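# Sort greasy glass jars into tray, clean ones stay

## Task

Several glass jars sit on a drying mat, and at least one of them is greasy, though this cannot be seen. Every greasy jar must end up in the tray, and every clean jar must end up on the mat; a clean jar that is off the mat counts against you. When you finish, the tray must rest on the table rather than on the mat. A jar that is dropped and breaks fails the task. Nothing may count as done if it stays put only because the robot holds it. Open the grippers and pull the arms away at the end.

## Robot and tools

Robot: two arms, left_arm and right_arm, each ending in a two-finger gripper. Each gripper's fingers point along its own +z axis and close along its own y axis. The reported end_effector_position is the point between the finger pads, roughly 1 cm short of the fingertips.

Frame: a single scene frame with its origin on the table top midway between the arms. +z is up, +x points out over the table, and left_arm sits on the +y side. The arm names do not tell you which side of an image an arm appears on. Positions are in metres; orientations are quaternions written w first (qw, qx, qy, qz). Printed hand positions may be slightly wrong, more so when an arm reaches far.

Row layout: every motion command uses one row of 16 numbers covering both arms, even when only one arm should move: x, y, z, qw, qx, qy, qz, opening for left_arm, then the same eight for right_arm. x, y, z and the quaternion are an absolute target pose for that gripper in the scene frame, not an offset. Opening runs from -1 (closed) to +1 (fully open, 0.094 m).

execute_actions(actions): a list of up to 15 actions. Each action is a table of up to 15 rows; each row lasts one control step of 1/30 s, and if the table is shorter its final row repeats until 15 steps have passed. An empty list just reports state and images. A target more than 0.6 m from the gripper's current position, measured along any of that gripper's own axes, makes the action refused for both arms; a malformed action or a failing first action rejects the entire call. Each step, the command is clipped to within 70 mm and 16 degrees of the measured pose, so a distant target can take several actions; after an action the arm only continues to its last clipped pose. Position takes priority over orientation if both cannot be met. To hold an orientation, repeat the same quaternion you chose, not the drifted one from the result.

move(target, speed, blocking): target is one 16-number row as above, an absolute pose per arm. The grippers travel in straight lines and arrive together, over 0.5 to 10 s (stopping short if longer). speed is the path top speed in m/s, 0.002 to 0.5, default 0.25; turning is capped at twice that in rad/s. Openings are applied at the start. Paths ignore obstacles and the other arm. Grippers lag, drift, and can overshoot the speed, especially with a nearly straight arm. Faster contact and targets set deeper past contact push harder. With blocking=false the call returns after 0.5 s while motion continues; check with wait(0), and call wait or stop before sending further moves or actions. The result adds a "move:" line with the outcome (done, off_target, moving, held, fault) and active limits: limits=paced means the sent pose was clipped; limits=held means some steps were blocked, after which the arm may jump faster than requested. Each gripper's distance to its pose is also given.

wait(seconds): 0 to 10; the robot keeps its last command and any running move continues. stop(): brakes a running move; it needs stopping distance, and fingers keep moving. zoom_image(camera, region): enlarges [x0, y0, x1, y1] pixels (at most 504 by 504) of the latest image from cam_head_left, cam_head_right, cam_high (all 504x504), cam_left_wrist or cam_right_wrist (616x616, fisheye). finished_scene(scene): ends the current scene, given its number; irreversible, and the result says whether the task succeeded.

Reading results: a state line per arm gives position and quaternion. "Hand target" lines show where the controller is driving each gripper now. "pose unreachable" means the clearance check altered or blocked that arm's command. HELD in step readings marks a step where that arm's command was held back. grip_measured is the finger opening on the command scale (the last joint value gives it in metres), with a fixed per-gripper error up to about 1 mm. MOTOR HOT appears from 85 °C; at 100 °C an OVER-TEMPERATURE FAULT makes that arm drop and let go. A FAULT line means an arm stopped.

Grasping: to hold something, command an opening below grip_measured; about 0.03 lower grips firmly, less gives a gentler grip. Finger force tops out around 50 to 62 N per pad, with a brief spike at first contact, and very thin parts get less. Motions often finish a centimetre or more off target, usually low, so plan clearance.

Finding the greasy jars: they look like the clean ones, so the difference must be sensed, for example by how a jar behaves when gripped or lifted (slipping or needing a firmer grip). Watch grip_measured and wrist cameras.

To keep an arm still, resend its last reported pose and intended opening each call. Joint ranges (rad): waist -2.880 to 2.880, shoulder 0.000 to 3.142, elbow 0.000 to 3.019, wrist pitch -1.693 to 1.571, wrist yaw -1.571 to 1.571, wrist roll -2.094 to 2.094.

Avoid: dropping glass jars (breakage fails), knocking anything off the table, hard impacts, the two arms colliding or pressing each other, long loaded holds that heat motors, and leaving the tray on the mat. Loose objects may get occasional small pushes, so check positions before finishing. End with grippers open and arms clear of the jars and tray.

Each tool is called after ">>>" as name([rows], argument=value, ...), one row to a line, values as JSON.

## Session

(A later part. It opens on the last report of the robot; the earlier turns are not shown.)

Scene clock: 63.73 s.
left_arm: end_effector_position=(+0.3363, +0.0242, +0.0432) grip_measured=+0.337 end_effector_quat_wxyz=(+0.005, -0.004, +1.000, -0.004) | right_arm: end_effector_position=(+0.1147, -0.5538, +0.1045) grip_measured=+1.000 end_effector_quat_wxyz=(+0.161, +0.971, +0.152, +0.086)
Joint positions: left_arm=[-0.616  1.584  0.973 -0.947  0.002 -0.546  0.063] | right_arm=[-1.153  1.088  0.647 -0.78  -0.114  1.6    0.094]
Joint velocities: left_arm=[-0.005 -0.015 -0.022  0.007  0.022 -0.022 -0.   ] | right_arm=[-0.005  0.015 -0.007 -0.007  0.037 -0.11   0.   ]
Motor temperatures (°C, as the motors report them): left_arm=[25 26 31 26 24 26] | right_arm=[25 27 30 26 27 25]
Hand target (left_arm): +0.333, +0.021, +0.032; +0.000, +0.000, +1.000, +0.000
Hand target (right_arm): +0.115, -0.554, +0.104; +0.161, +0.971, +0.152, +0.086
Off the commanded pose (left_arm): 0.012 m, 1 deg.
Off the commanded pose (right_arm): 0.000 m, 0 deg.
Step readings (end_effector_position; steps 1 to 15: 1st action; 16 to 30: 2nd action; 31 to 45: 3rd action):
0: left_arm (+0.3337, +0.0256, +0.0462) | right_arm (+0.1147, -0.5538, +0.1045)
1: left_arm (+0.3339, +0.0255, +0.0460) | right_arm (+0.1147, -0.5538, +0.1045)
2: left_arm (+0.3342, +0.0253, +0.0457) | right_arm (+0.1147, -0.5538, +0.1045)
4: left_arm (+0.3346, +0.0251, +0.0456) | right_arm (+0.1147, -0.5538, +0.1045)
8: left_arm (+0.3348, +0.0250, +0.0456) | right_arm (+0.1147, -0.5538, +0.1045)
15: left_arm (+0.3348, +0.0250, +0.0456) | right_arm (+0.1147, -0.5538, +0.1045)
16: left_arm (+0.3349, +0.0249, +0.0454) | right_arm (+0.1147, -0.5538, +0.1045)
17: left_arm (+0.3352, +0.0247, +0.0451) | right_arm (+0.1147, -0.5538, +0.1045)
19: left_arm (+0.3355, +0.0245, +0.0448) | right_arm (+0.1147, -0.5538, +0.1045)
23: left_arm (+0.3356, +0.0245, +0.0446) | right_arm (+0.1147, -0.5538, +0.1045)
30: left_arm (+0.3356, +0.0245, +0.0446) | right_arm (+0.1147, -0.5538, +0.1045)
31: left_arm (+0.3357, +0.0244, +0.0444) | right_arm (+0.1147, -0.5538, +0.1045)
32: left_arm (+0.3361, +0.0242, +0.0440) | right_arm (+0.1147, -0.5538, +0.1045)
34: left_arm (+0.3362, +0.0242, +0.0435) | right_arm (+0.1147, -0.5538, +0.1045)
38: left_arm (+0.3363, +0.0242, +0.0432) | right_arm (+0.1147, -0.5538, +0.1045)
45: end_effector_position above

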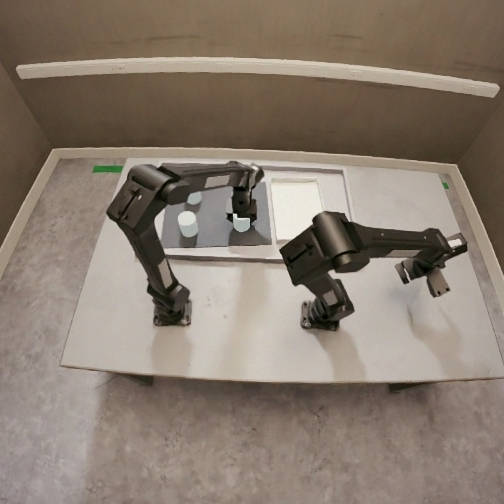

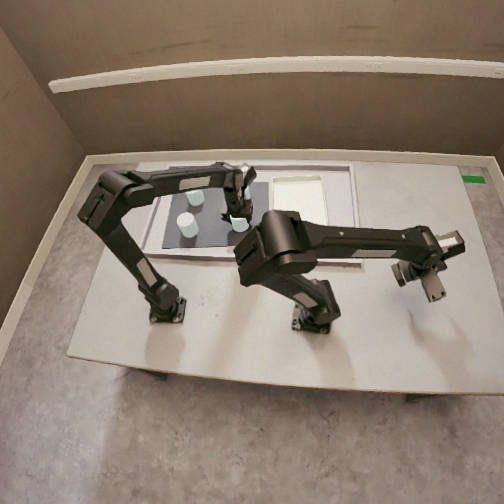

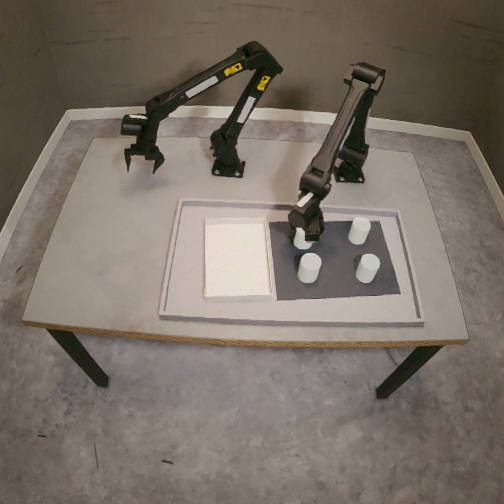

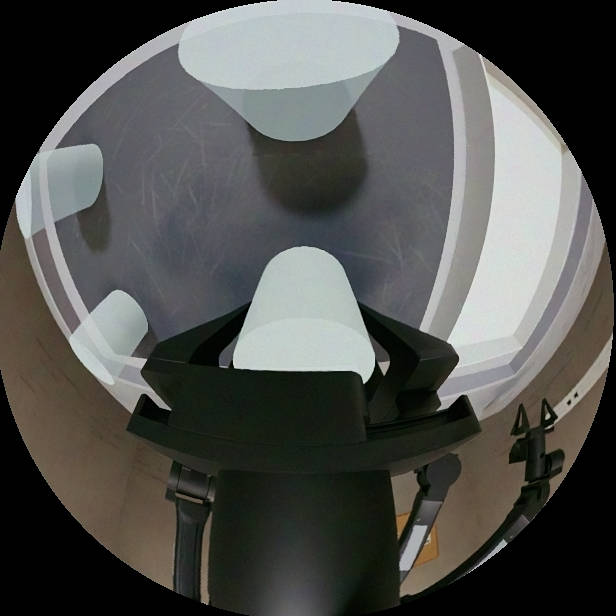

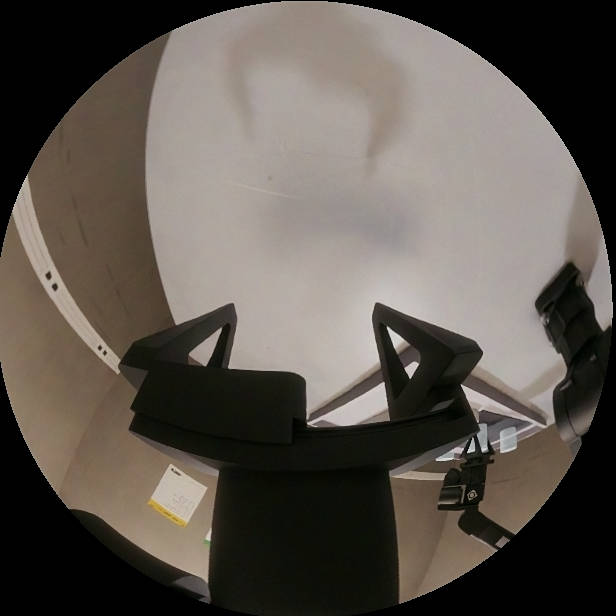

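>>> execute_actions([
  [[0.333,0.021,0.028,0,0,1,0,0.336,0.1147,-0.5538,0.1045,0.161,0.971,0.152,0.086,1]],
])

>>> zoom_image(camera="cam_left_wrist", region=[230, 230, 380, 380])

Scene clock: 64.37 s.
left_arm: end_effector_position=(+0.3368, +0.0239, +0.0413) grip_measured=+0.337 end_effector_quat_wxyz=(+0.007, -0.004, +1.000, -0.005) | right_arm: end_effector_position=(+0.1147, -0.5538, +0.1045) grip_measured=+1.000 end_effector_quat_wxyz=(+0.161, +0.971, +0.152, +0.086)
Joint positions: left_arm=[-0.616  1.585  0.968 -0.935  0.001 -0.546  0.063] | right_arm=[-1.153  1.088  0.647 -0.78  -0.114  1.6    0.094]
Joint velocities: left_arm=[-0.005 -0.015 -0.012  0.002  0.007 -0.051  0.   ] | right_arm=[-0.005 -0.015 -0.002  0.002 -0.007 -0.037  0.   ]
Motor temperatures (°C, as the motors report them): left_arm=[25 26 31 26 24 26] | right_arm=[25 27 30 26 27 25]
Hand target (left_arm): +0.333, +0.021, +0.028; -0.000, +0.000, +1.000, +0.000
Hand target (right_arm): +0.115, -0.554, +0.104; +0.161, +0.971, +0.152, +0.086
Off the commanded pose (left_arm): 0.014 m, 1 deg.
Off the commanded pose (right_arm): 0.000 m, 0 deg.
Step readings (end_effector_position):
0: left_arm (+0.3363, +0.0242, +0.0432) | right_arm (+0.1147, -0.5538, +0.1045)
1: left_arm (+0.3364, +0.0241, +0.0430) | right_arm (+0.1147, -0.5538, +0.1045)
2: left_arm (+0.3366, +0.0239, +0.0426) | right_arm (+0.1147, -0.5538, +0.1045)
4: left_arm (+0.3367, +0.0239, +0.0417) | right_arm (+0.1147, -0.5538, +0.1045)
8: left_arm (+0.3368, +0.0239, +0.0413) | right_arm (+0.1147, -0.5538, +0.1045)
15: end_effector_position above

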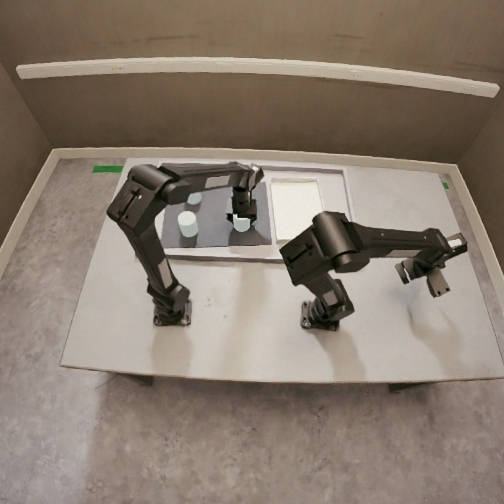

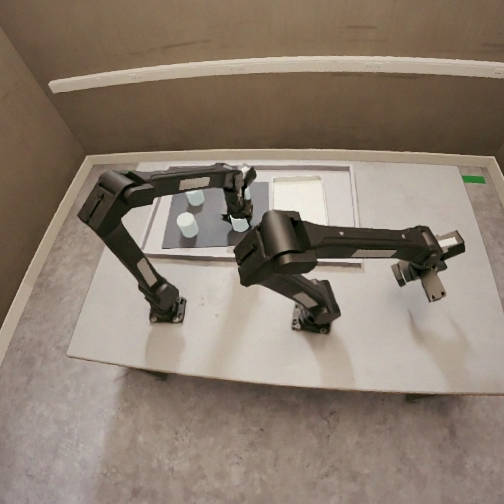

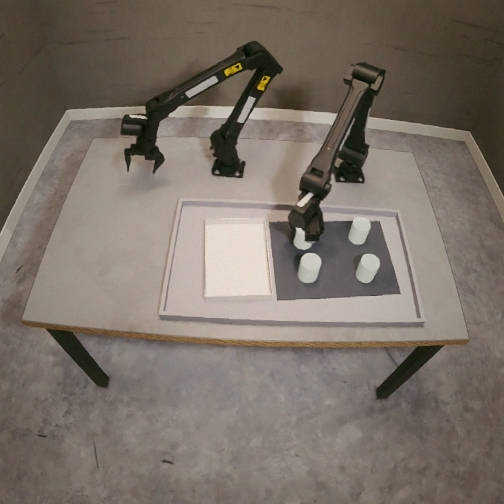

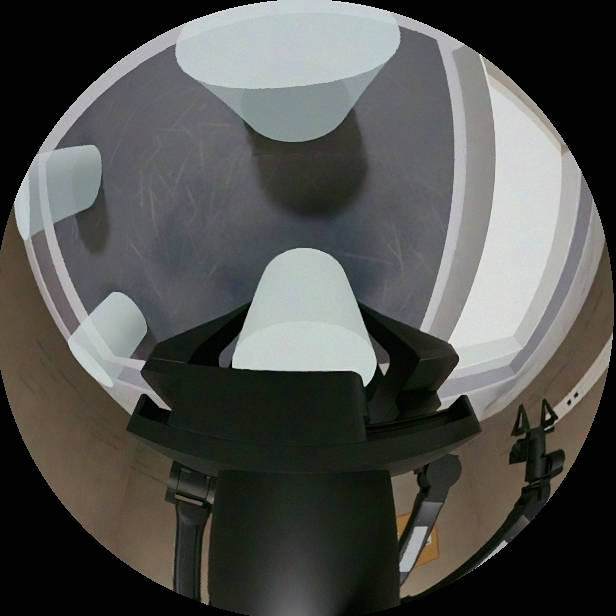

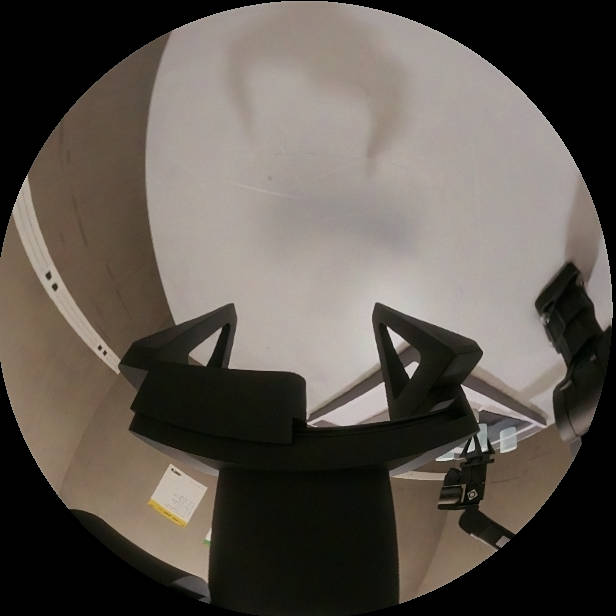

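Region (230, 230, 380, 380) of cam_left_wrist's 616x616 image, scaled by 3.360, with more detail than that image has.

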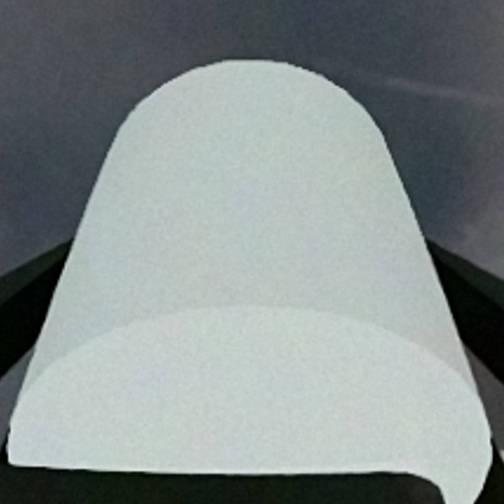

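>>> execute_actions([
  [[0.336,0.021,0.042,0,0,1,0,0.336,0.1147,-0.5538,0.1045,0.161,0.971,0.152,0.086,1],[0.336,0.021,0.042,0,0,1,0,0.336,0.1147,-0.5538,0.1045,0.161,0.971,0.152,0.086,1],[0.336,0.021,0.042,0,0,1,0,0.336,0.1147,-0.5538,0.1045,0.161,0.971,0.152,0.086,1],[0.336,0.021,0.042,0,0,1,0,0.336,0.1147,-0.5538,0.1045,0.161,0.971,0.152,0.086,1],[0.336,0.021,0.042,0,0,1,0,1,0.1147,-0.5538,0.1045,0.161,0.971,0.152,0.086,1]],
])

>>> move(target=[0.41,0.03,0.11,0,0,1,0,1,0.1147,-0.5538,0.1045,0.161,0.971,0.152,0.086,1], speed=0.12)

>>> move(target=[0.482,0.034,0.11,0,0,1,0,1,0.1147,-0.5538,0.1045,0.161,0.971,0.152,0.086,1], speed=0.12)

Scene clock: 65.07 s.
left_arm: end_effector_position=(+0.3340, +0.0256, +0.0413) grip_measured=+1.000 end_effector_quat_wxyz=(+0.002, -0.004, +1.000, -0.002) | right_arm: end_effector_position=(+0.1147, -0.5538, +0.1045) grip_measured=+1.000 end_effector_quat_wxyz=(+0.161, +0.971, +0.152, +0.086)
Joint positions: left_arm=[-0.616  1.585  0.968 -0.949  0.001 -0.546  0.094] | right_arm=[-1.153  1.088  0.647 -0.78  -0.114  1.6    0.094]
Joint velocities: left_arm=[-0.005 -0.005  0.002 -0.017 -0.022  0.051  0.   ] | right_arm=[-0.005 -0.005 -0.002  0.002 -0.037 -0.022  0.   ]
Motor temperatures (°C, as the motors report them): left_arm=[25 26 30 26 24 26] | right_arm=[25 27 30 26 27 25]
Hand target (left_arm): +0.336, +0.021, +0.042; +0.000, -0.000, +1.000, -0.000
Hand target (right_arm): +0.115, -0.554, +0.104; +0.161, +0.971, +0.152, +0.086
Off the commanded pose (left_arm): 0.005 m, 1 deg.
Off the commanded pose (right_arm): 0.000 m, 0 deg.
Step readings (end_effector_position):
0: left_arm (+0.3368, +0.0239, +0.0413) | right_arm (+0.1147, -0.5538, +0.1045)
1: left_arm (+0.3364, +0.0241, +0.0413) | right_arm (+0.1147, -0.5538, +0.1045)
2: left_arm (+0.3359, +0.0245, +0.0413) | right_arm (+0.1147, -0.5538, +0.1045)
4: left_arm (+0.3351, +0.0249, +0.0413) | right_arm (+0.1147, -0.5538, +0.1045)
8: left_arm (+0.3341, +0.0255, +0.0413) | right_arm (+0.1147, -0.5538, +0.1045)
15: end_effector_position above

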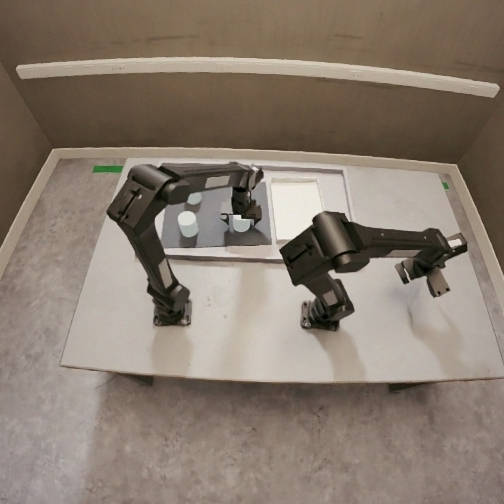

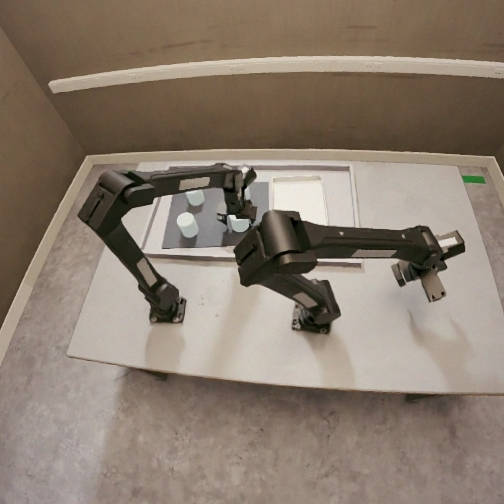

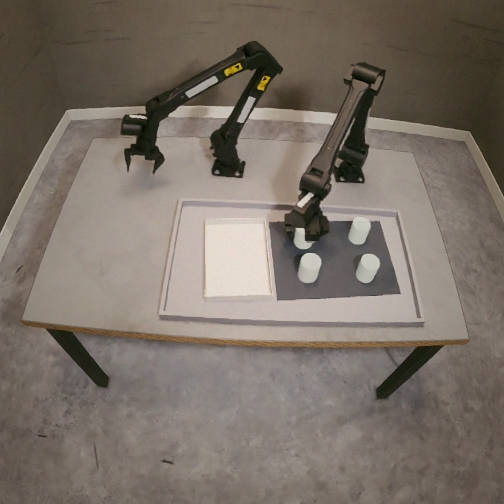

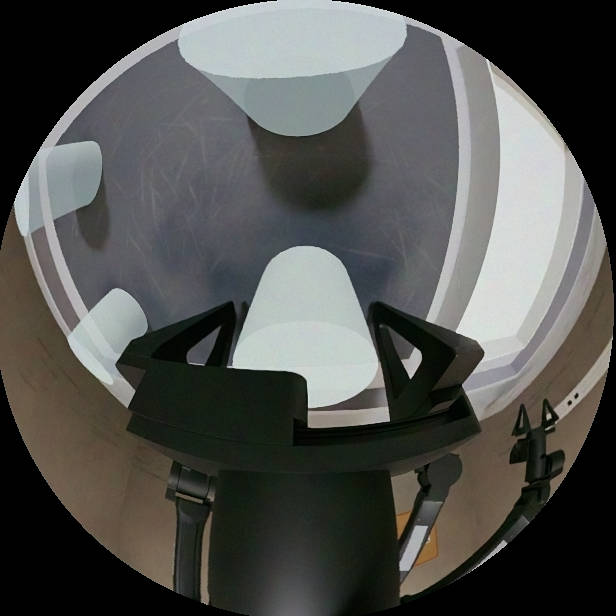

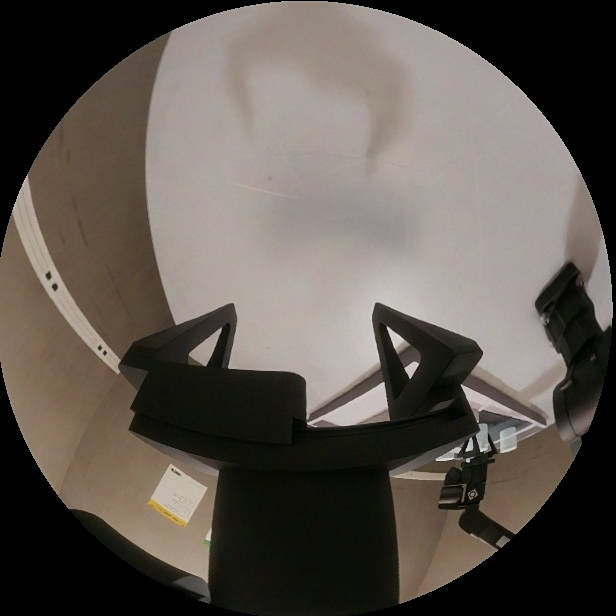

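Scene clock: 66.30 s.
left_arm: end_effector_position=(+0.3922, +0.0314, +0.1032) grip_measured=+1.000 end_effector_quat_wxyz=(-0.008, +0.002, +1.000, +0.003) | right_arm: end_effector_position=(+0.1147, -0.5538, +0.1045) grip_measured=+1.000 end_effector_quat_wxyz=(+0.161, +0.971, +0.152, +0.086)
Joint positions: left_arm=[-0.539  1.629  1.209 -1.169  0.001 -0.457  0.094] | right_arm=[-1.153  1.088  0.647 -0.78  -0.114  1.6    0.094]
Joint velocities: left_arm=[-0.015 -0.005 -0.022 -0.002 -0.066  0.051  0.   ] | right_arm=[ 0.005 -0.015 -0.007 -0.007  0.022 -0.051  0.   ]
Motor temperatures (°C, as the motors report them): left_arm=[25 26 31 26 24 26] | right_arm=[25 27 30 26 27 25]
Hand target (left_arm): +0.408, +0.031, +0.111; +0.000, +0.000, +1.000, +0.000
Hand target (right_arm): +0.115, -0.554, +0.104; +0.161, +0.971, +0.152, +0.086
Off the commanded pose (left_arm): 0.019 m, 1 deg.
Off the commanded pose (right_arm): 0.000 m, 0 deg.
move: off_target (left_arm)

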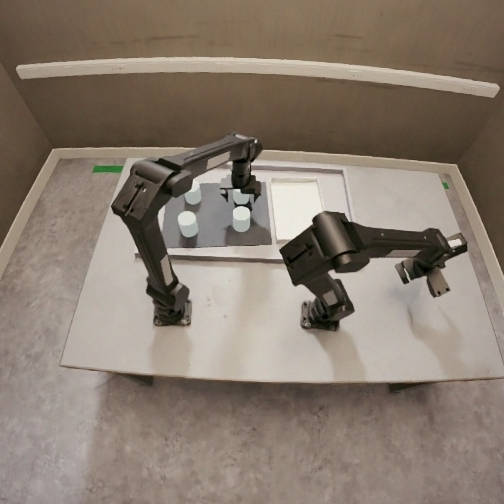

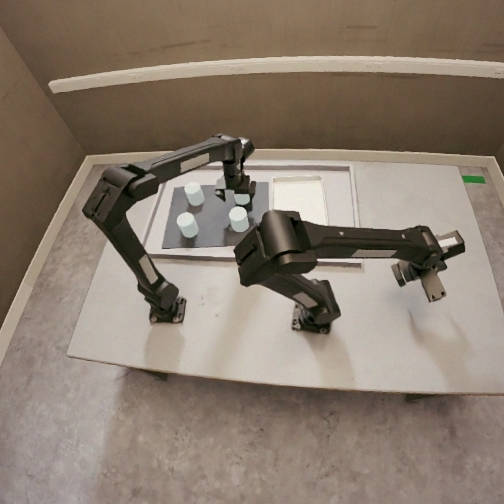

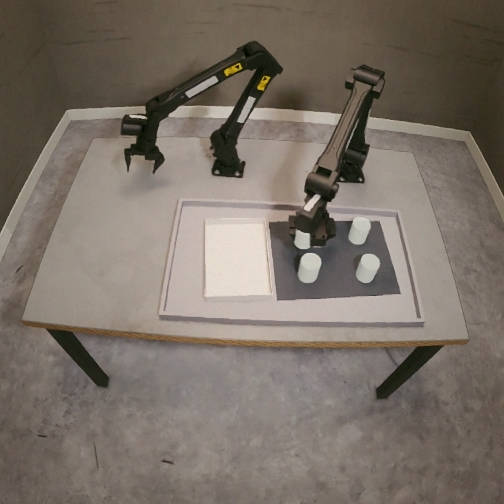

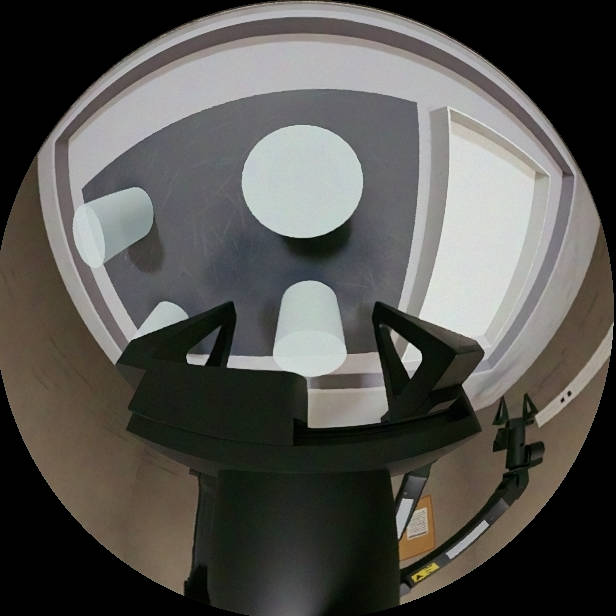

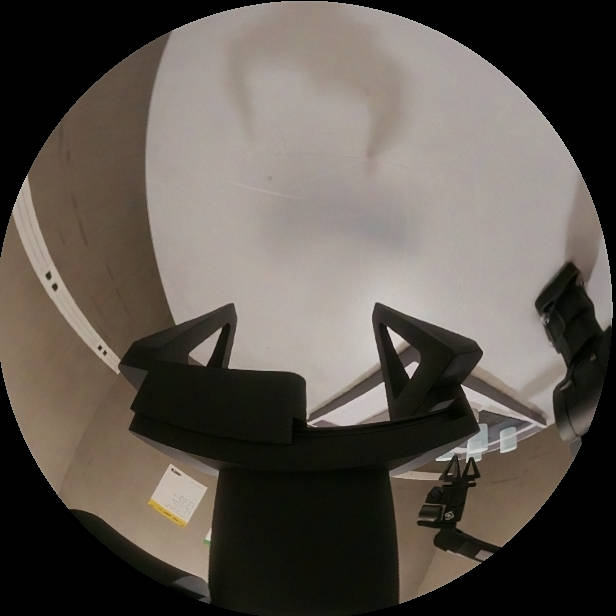

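Scene clock: 67.40 s.
left_arm: end_effector_position=(+0.4648, +0.0331, +0.1020) grip_measured=+1.000 end_effector_quat_wxyz=(-0.010, +0.002, +1.000, +0.003) | right_arm: end_effector_position=(+0.1147, -0.5538, +0.1045) grip_measured=+1.000 end_effector_quat_wxyz=(+0.161, +0.971, +0.152, +0.086)
Joint positions: left_arm=[-0.474  1.79   1.422 -1.224  0.001 -0.393  0.094] | right_arm=[-1.153  1.088  0.647 -0.78  -0.114  1.6    0.094]
Joint velocities: left_arm=[ 0.005 -0.005 -0.032 -0.007  0.051 -0.066  0.   ] | right_arm=[-0.005 -0.005 -0.022  0.002 -0.066 -0.007  0.   ]
Motor temperatures (°C, as the motors report them): left_arm=[25 26 31 26 24 26] | right_arm=[25 27 30 26 27 25]
Hand target (left_arm): +0.481, +0.034, +0.111; +0.001, -0.000, +1.000, +0.000
Hand target (right_arm): +0.115, -0.554, +0.104; +0.161, +0.971, +0.152, +0.086
Off the commanded pose (left_arm): 0.019 m, 1 deg.
Off the commanded pose (right_arm): 0.000 m, 0 deg.
move: off_target (left_arm)

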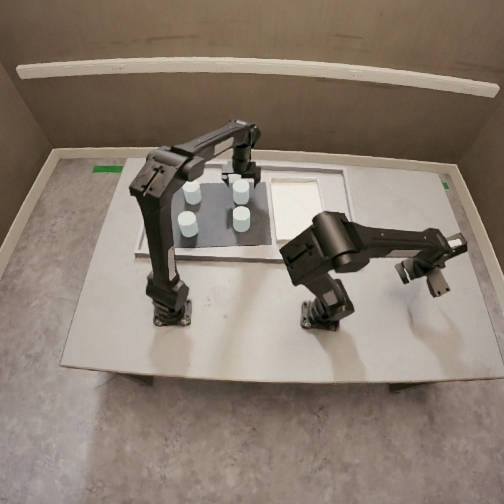

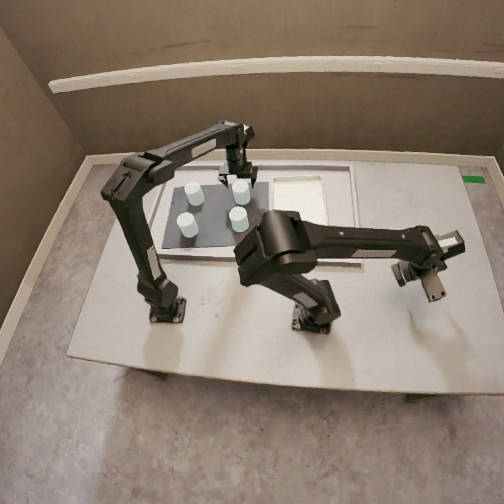

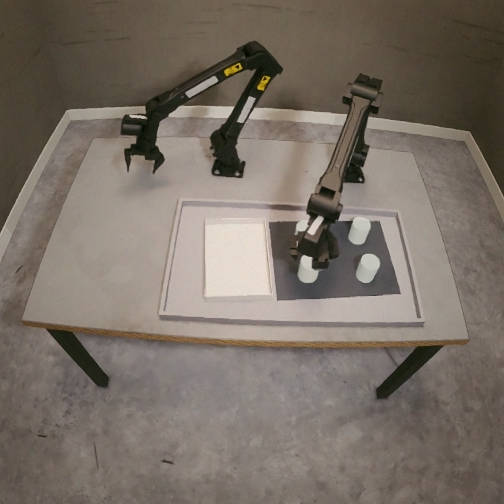

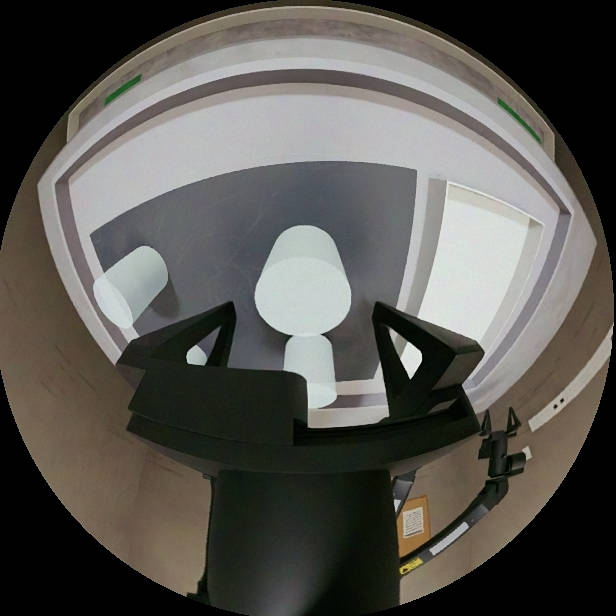

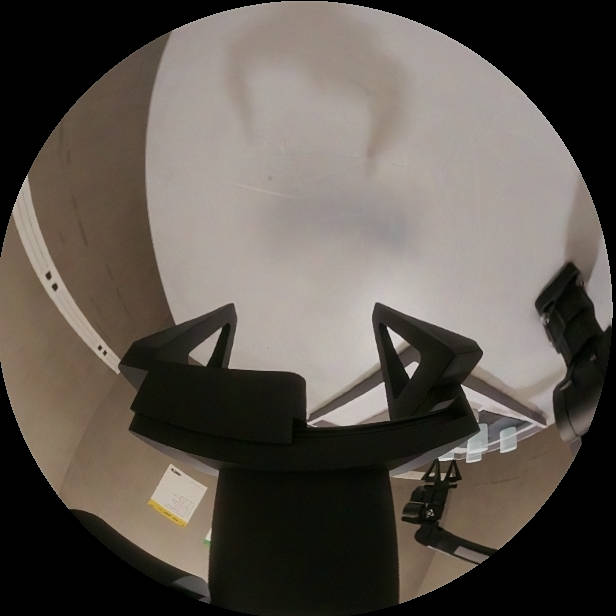

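>>> execute_actions(actions=[])

Scene clock: 67.83 s.
left_arm: end_effector_position=(+0.4647, +0.0331, +0.1020) grip_measured=+1.000 end_effector_quat_wxyz=(-0.010, +0.002, +1.000, +0.004) | right_arm: end_effector_position=(+0.1147, -0.5538, +0.1045) grip_measured=+1.000 end_effector_quat_wxyz=(+0.161, +0.971, +0.152, +0.086)
Joint positions: left_arm=[-0.474  1.79   1.422 -1.224  0.001 -0.392  0.094] | right_arm=[-1.153  1.088  0.647 -0.78  -0.114  1.6    0.094]
Joint velocities: left_arm=[ 0.005 -0.015  0.002 -0.002  0.022  0.007  0.   ] | right_arm=[-0.015 -0.015 -0.027 -0.027  0.022  0.007  0.   ]
Motor temperatures (°C, as the motors report them): left_arm=[25 26 31 26 24 26] | right_arm=[25 27 30 26 27 25]
Hand target (left_arm): +0.481, +0.034, +0.111; +0.001, -0.000, +1.000, +0.000
Hand target (right_arm): +0.115, -0.554, +0.104; +0.161, +0.971, +0.152, +0.086
Off the commanded pose (left_arm): 0.019 m, 1 deg.
Off the commanded pose (right_arm): 0.000 m, 0 deg.

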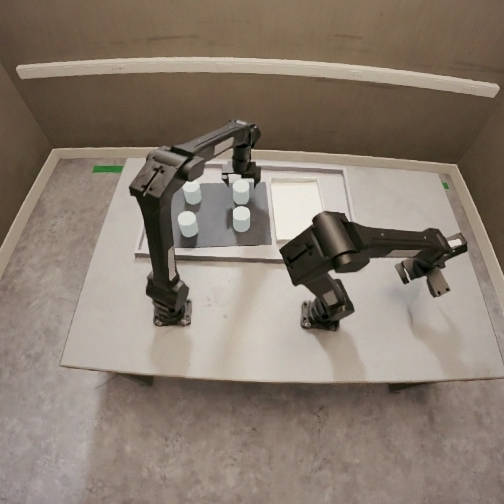

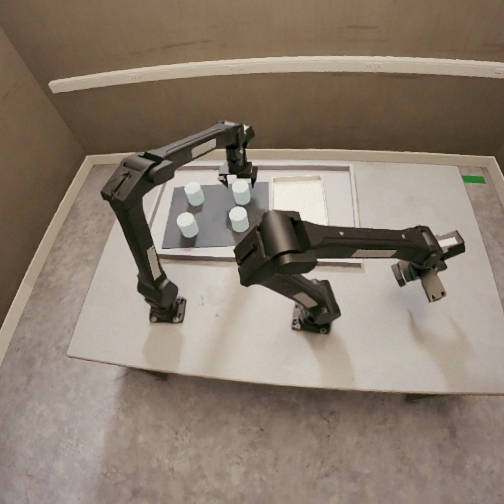

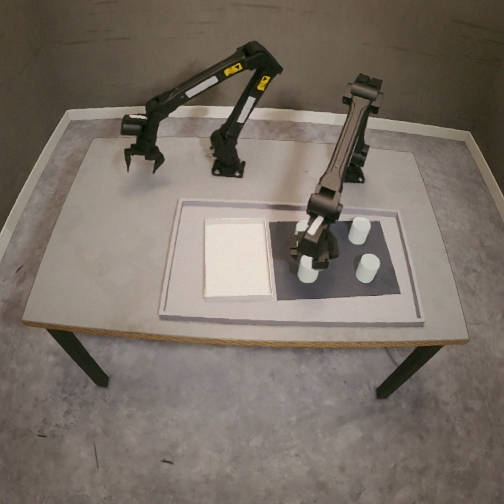

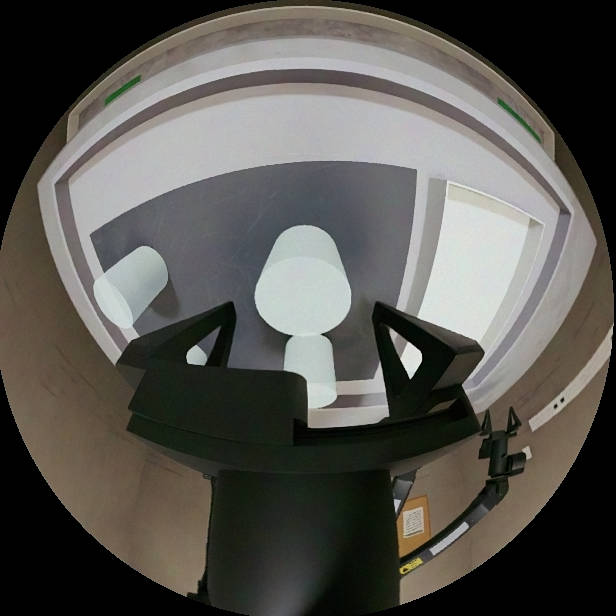

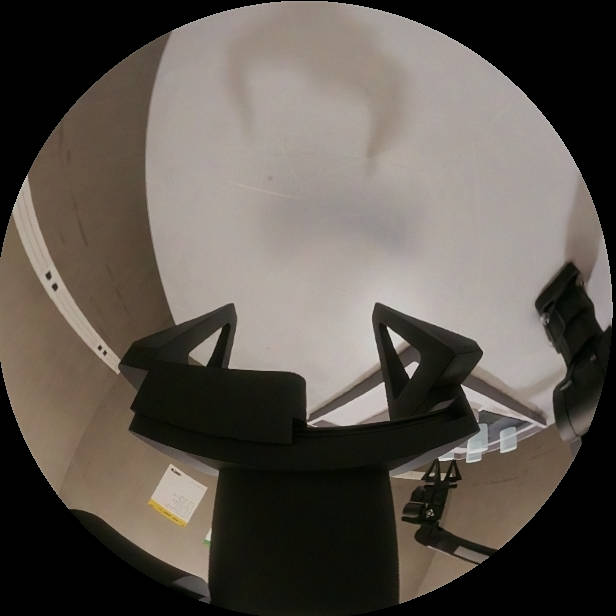

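>>> move(target=[0.472,0.035,0.044,0,0,1,0,1,0.1147,-0.5538,0.1045,0.161,0.971,0.152,0.086,1], speed=0.1)

Scene clock: 68.87 s.
left_arm: end_effector_position=(+0.4683, +0.0316, +0.0469) grip_measured=+1.000 end_effector_quat_wxyz=(-0.003, +0.002, +1.000, +0.001) | right_arm: end_effector_position=(+0.1147, -0.5538, +0.1045) grip_measured=+1.000 end_effector_quat_wxyz=(+0.161, +0.971, +0.152, +0.086)
Joint positions: left_arm=[-0.474  1.851  1.351 -1.077  0.001 -0.391  0.094] | right_arm=[-1.153  1.088  0.647 -0.78  -0.114  1.6    0.094]
Joint velocities: left_arm=[ 0.005 -0.005 -0.002 -0.007 -0.022 -0.037  0.   ] | right_arm=[-0.005 -0.005  0.007  0.007 -0.022  0.022  0.   ]
Motor temperatures (°C, as the motors report them): left_arm=[25 26 31 26 24 26] | right_arm=[25 27 30 26 27 25]
Hand target (left_arm): +0.473, +0.035, +0.044; +0.000, +0.000, +1.000, +0.000
Hand target (right_arm): +0.115, -0.554, +0.104; +0.161, +0.971, +0.152, +0.086
Off the commanded pose (left_arm): 0.006 m, 0 deg.
Off the commanded pose (right_arm): 0.000 m, 0 deg.
move: done

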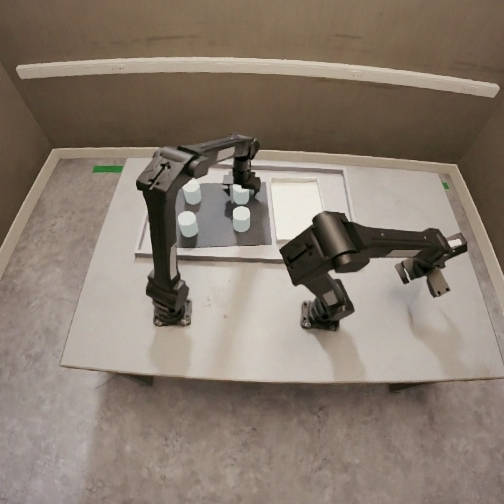

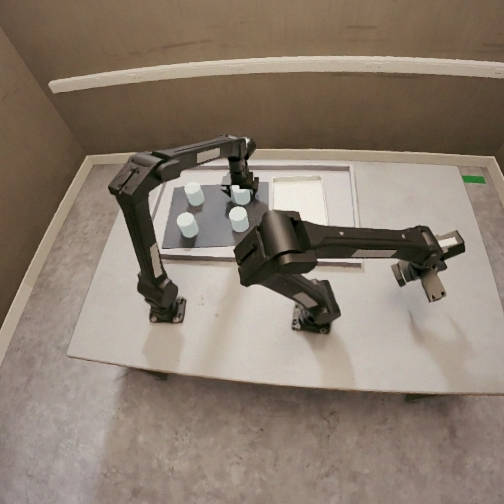

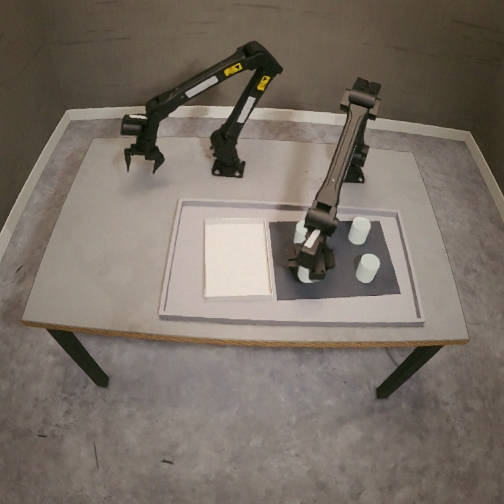

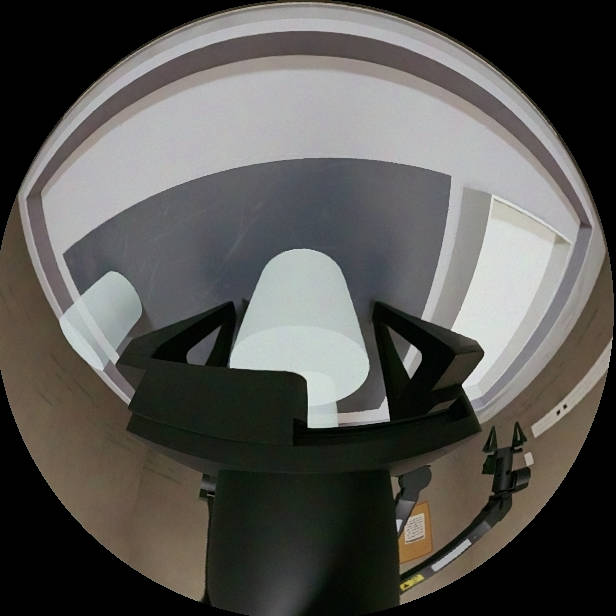

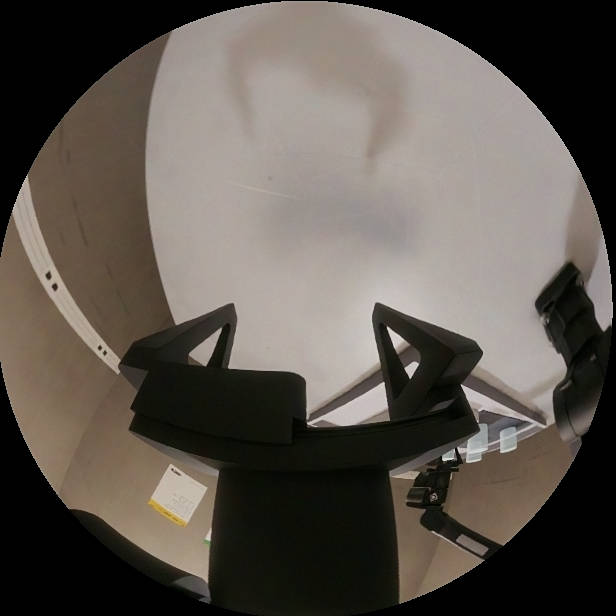

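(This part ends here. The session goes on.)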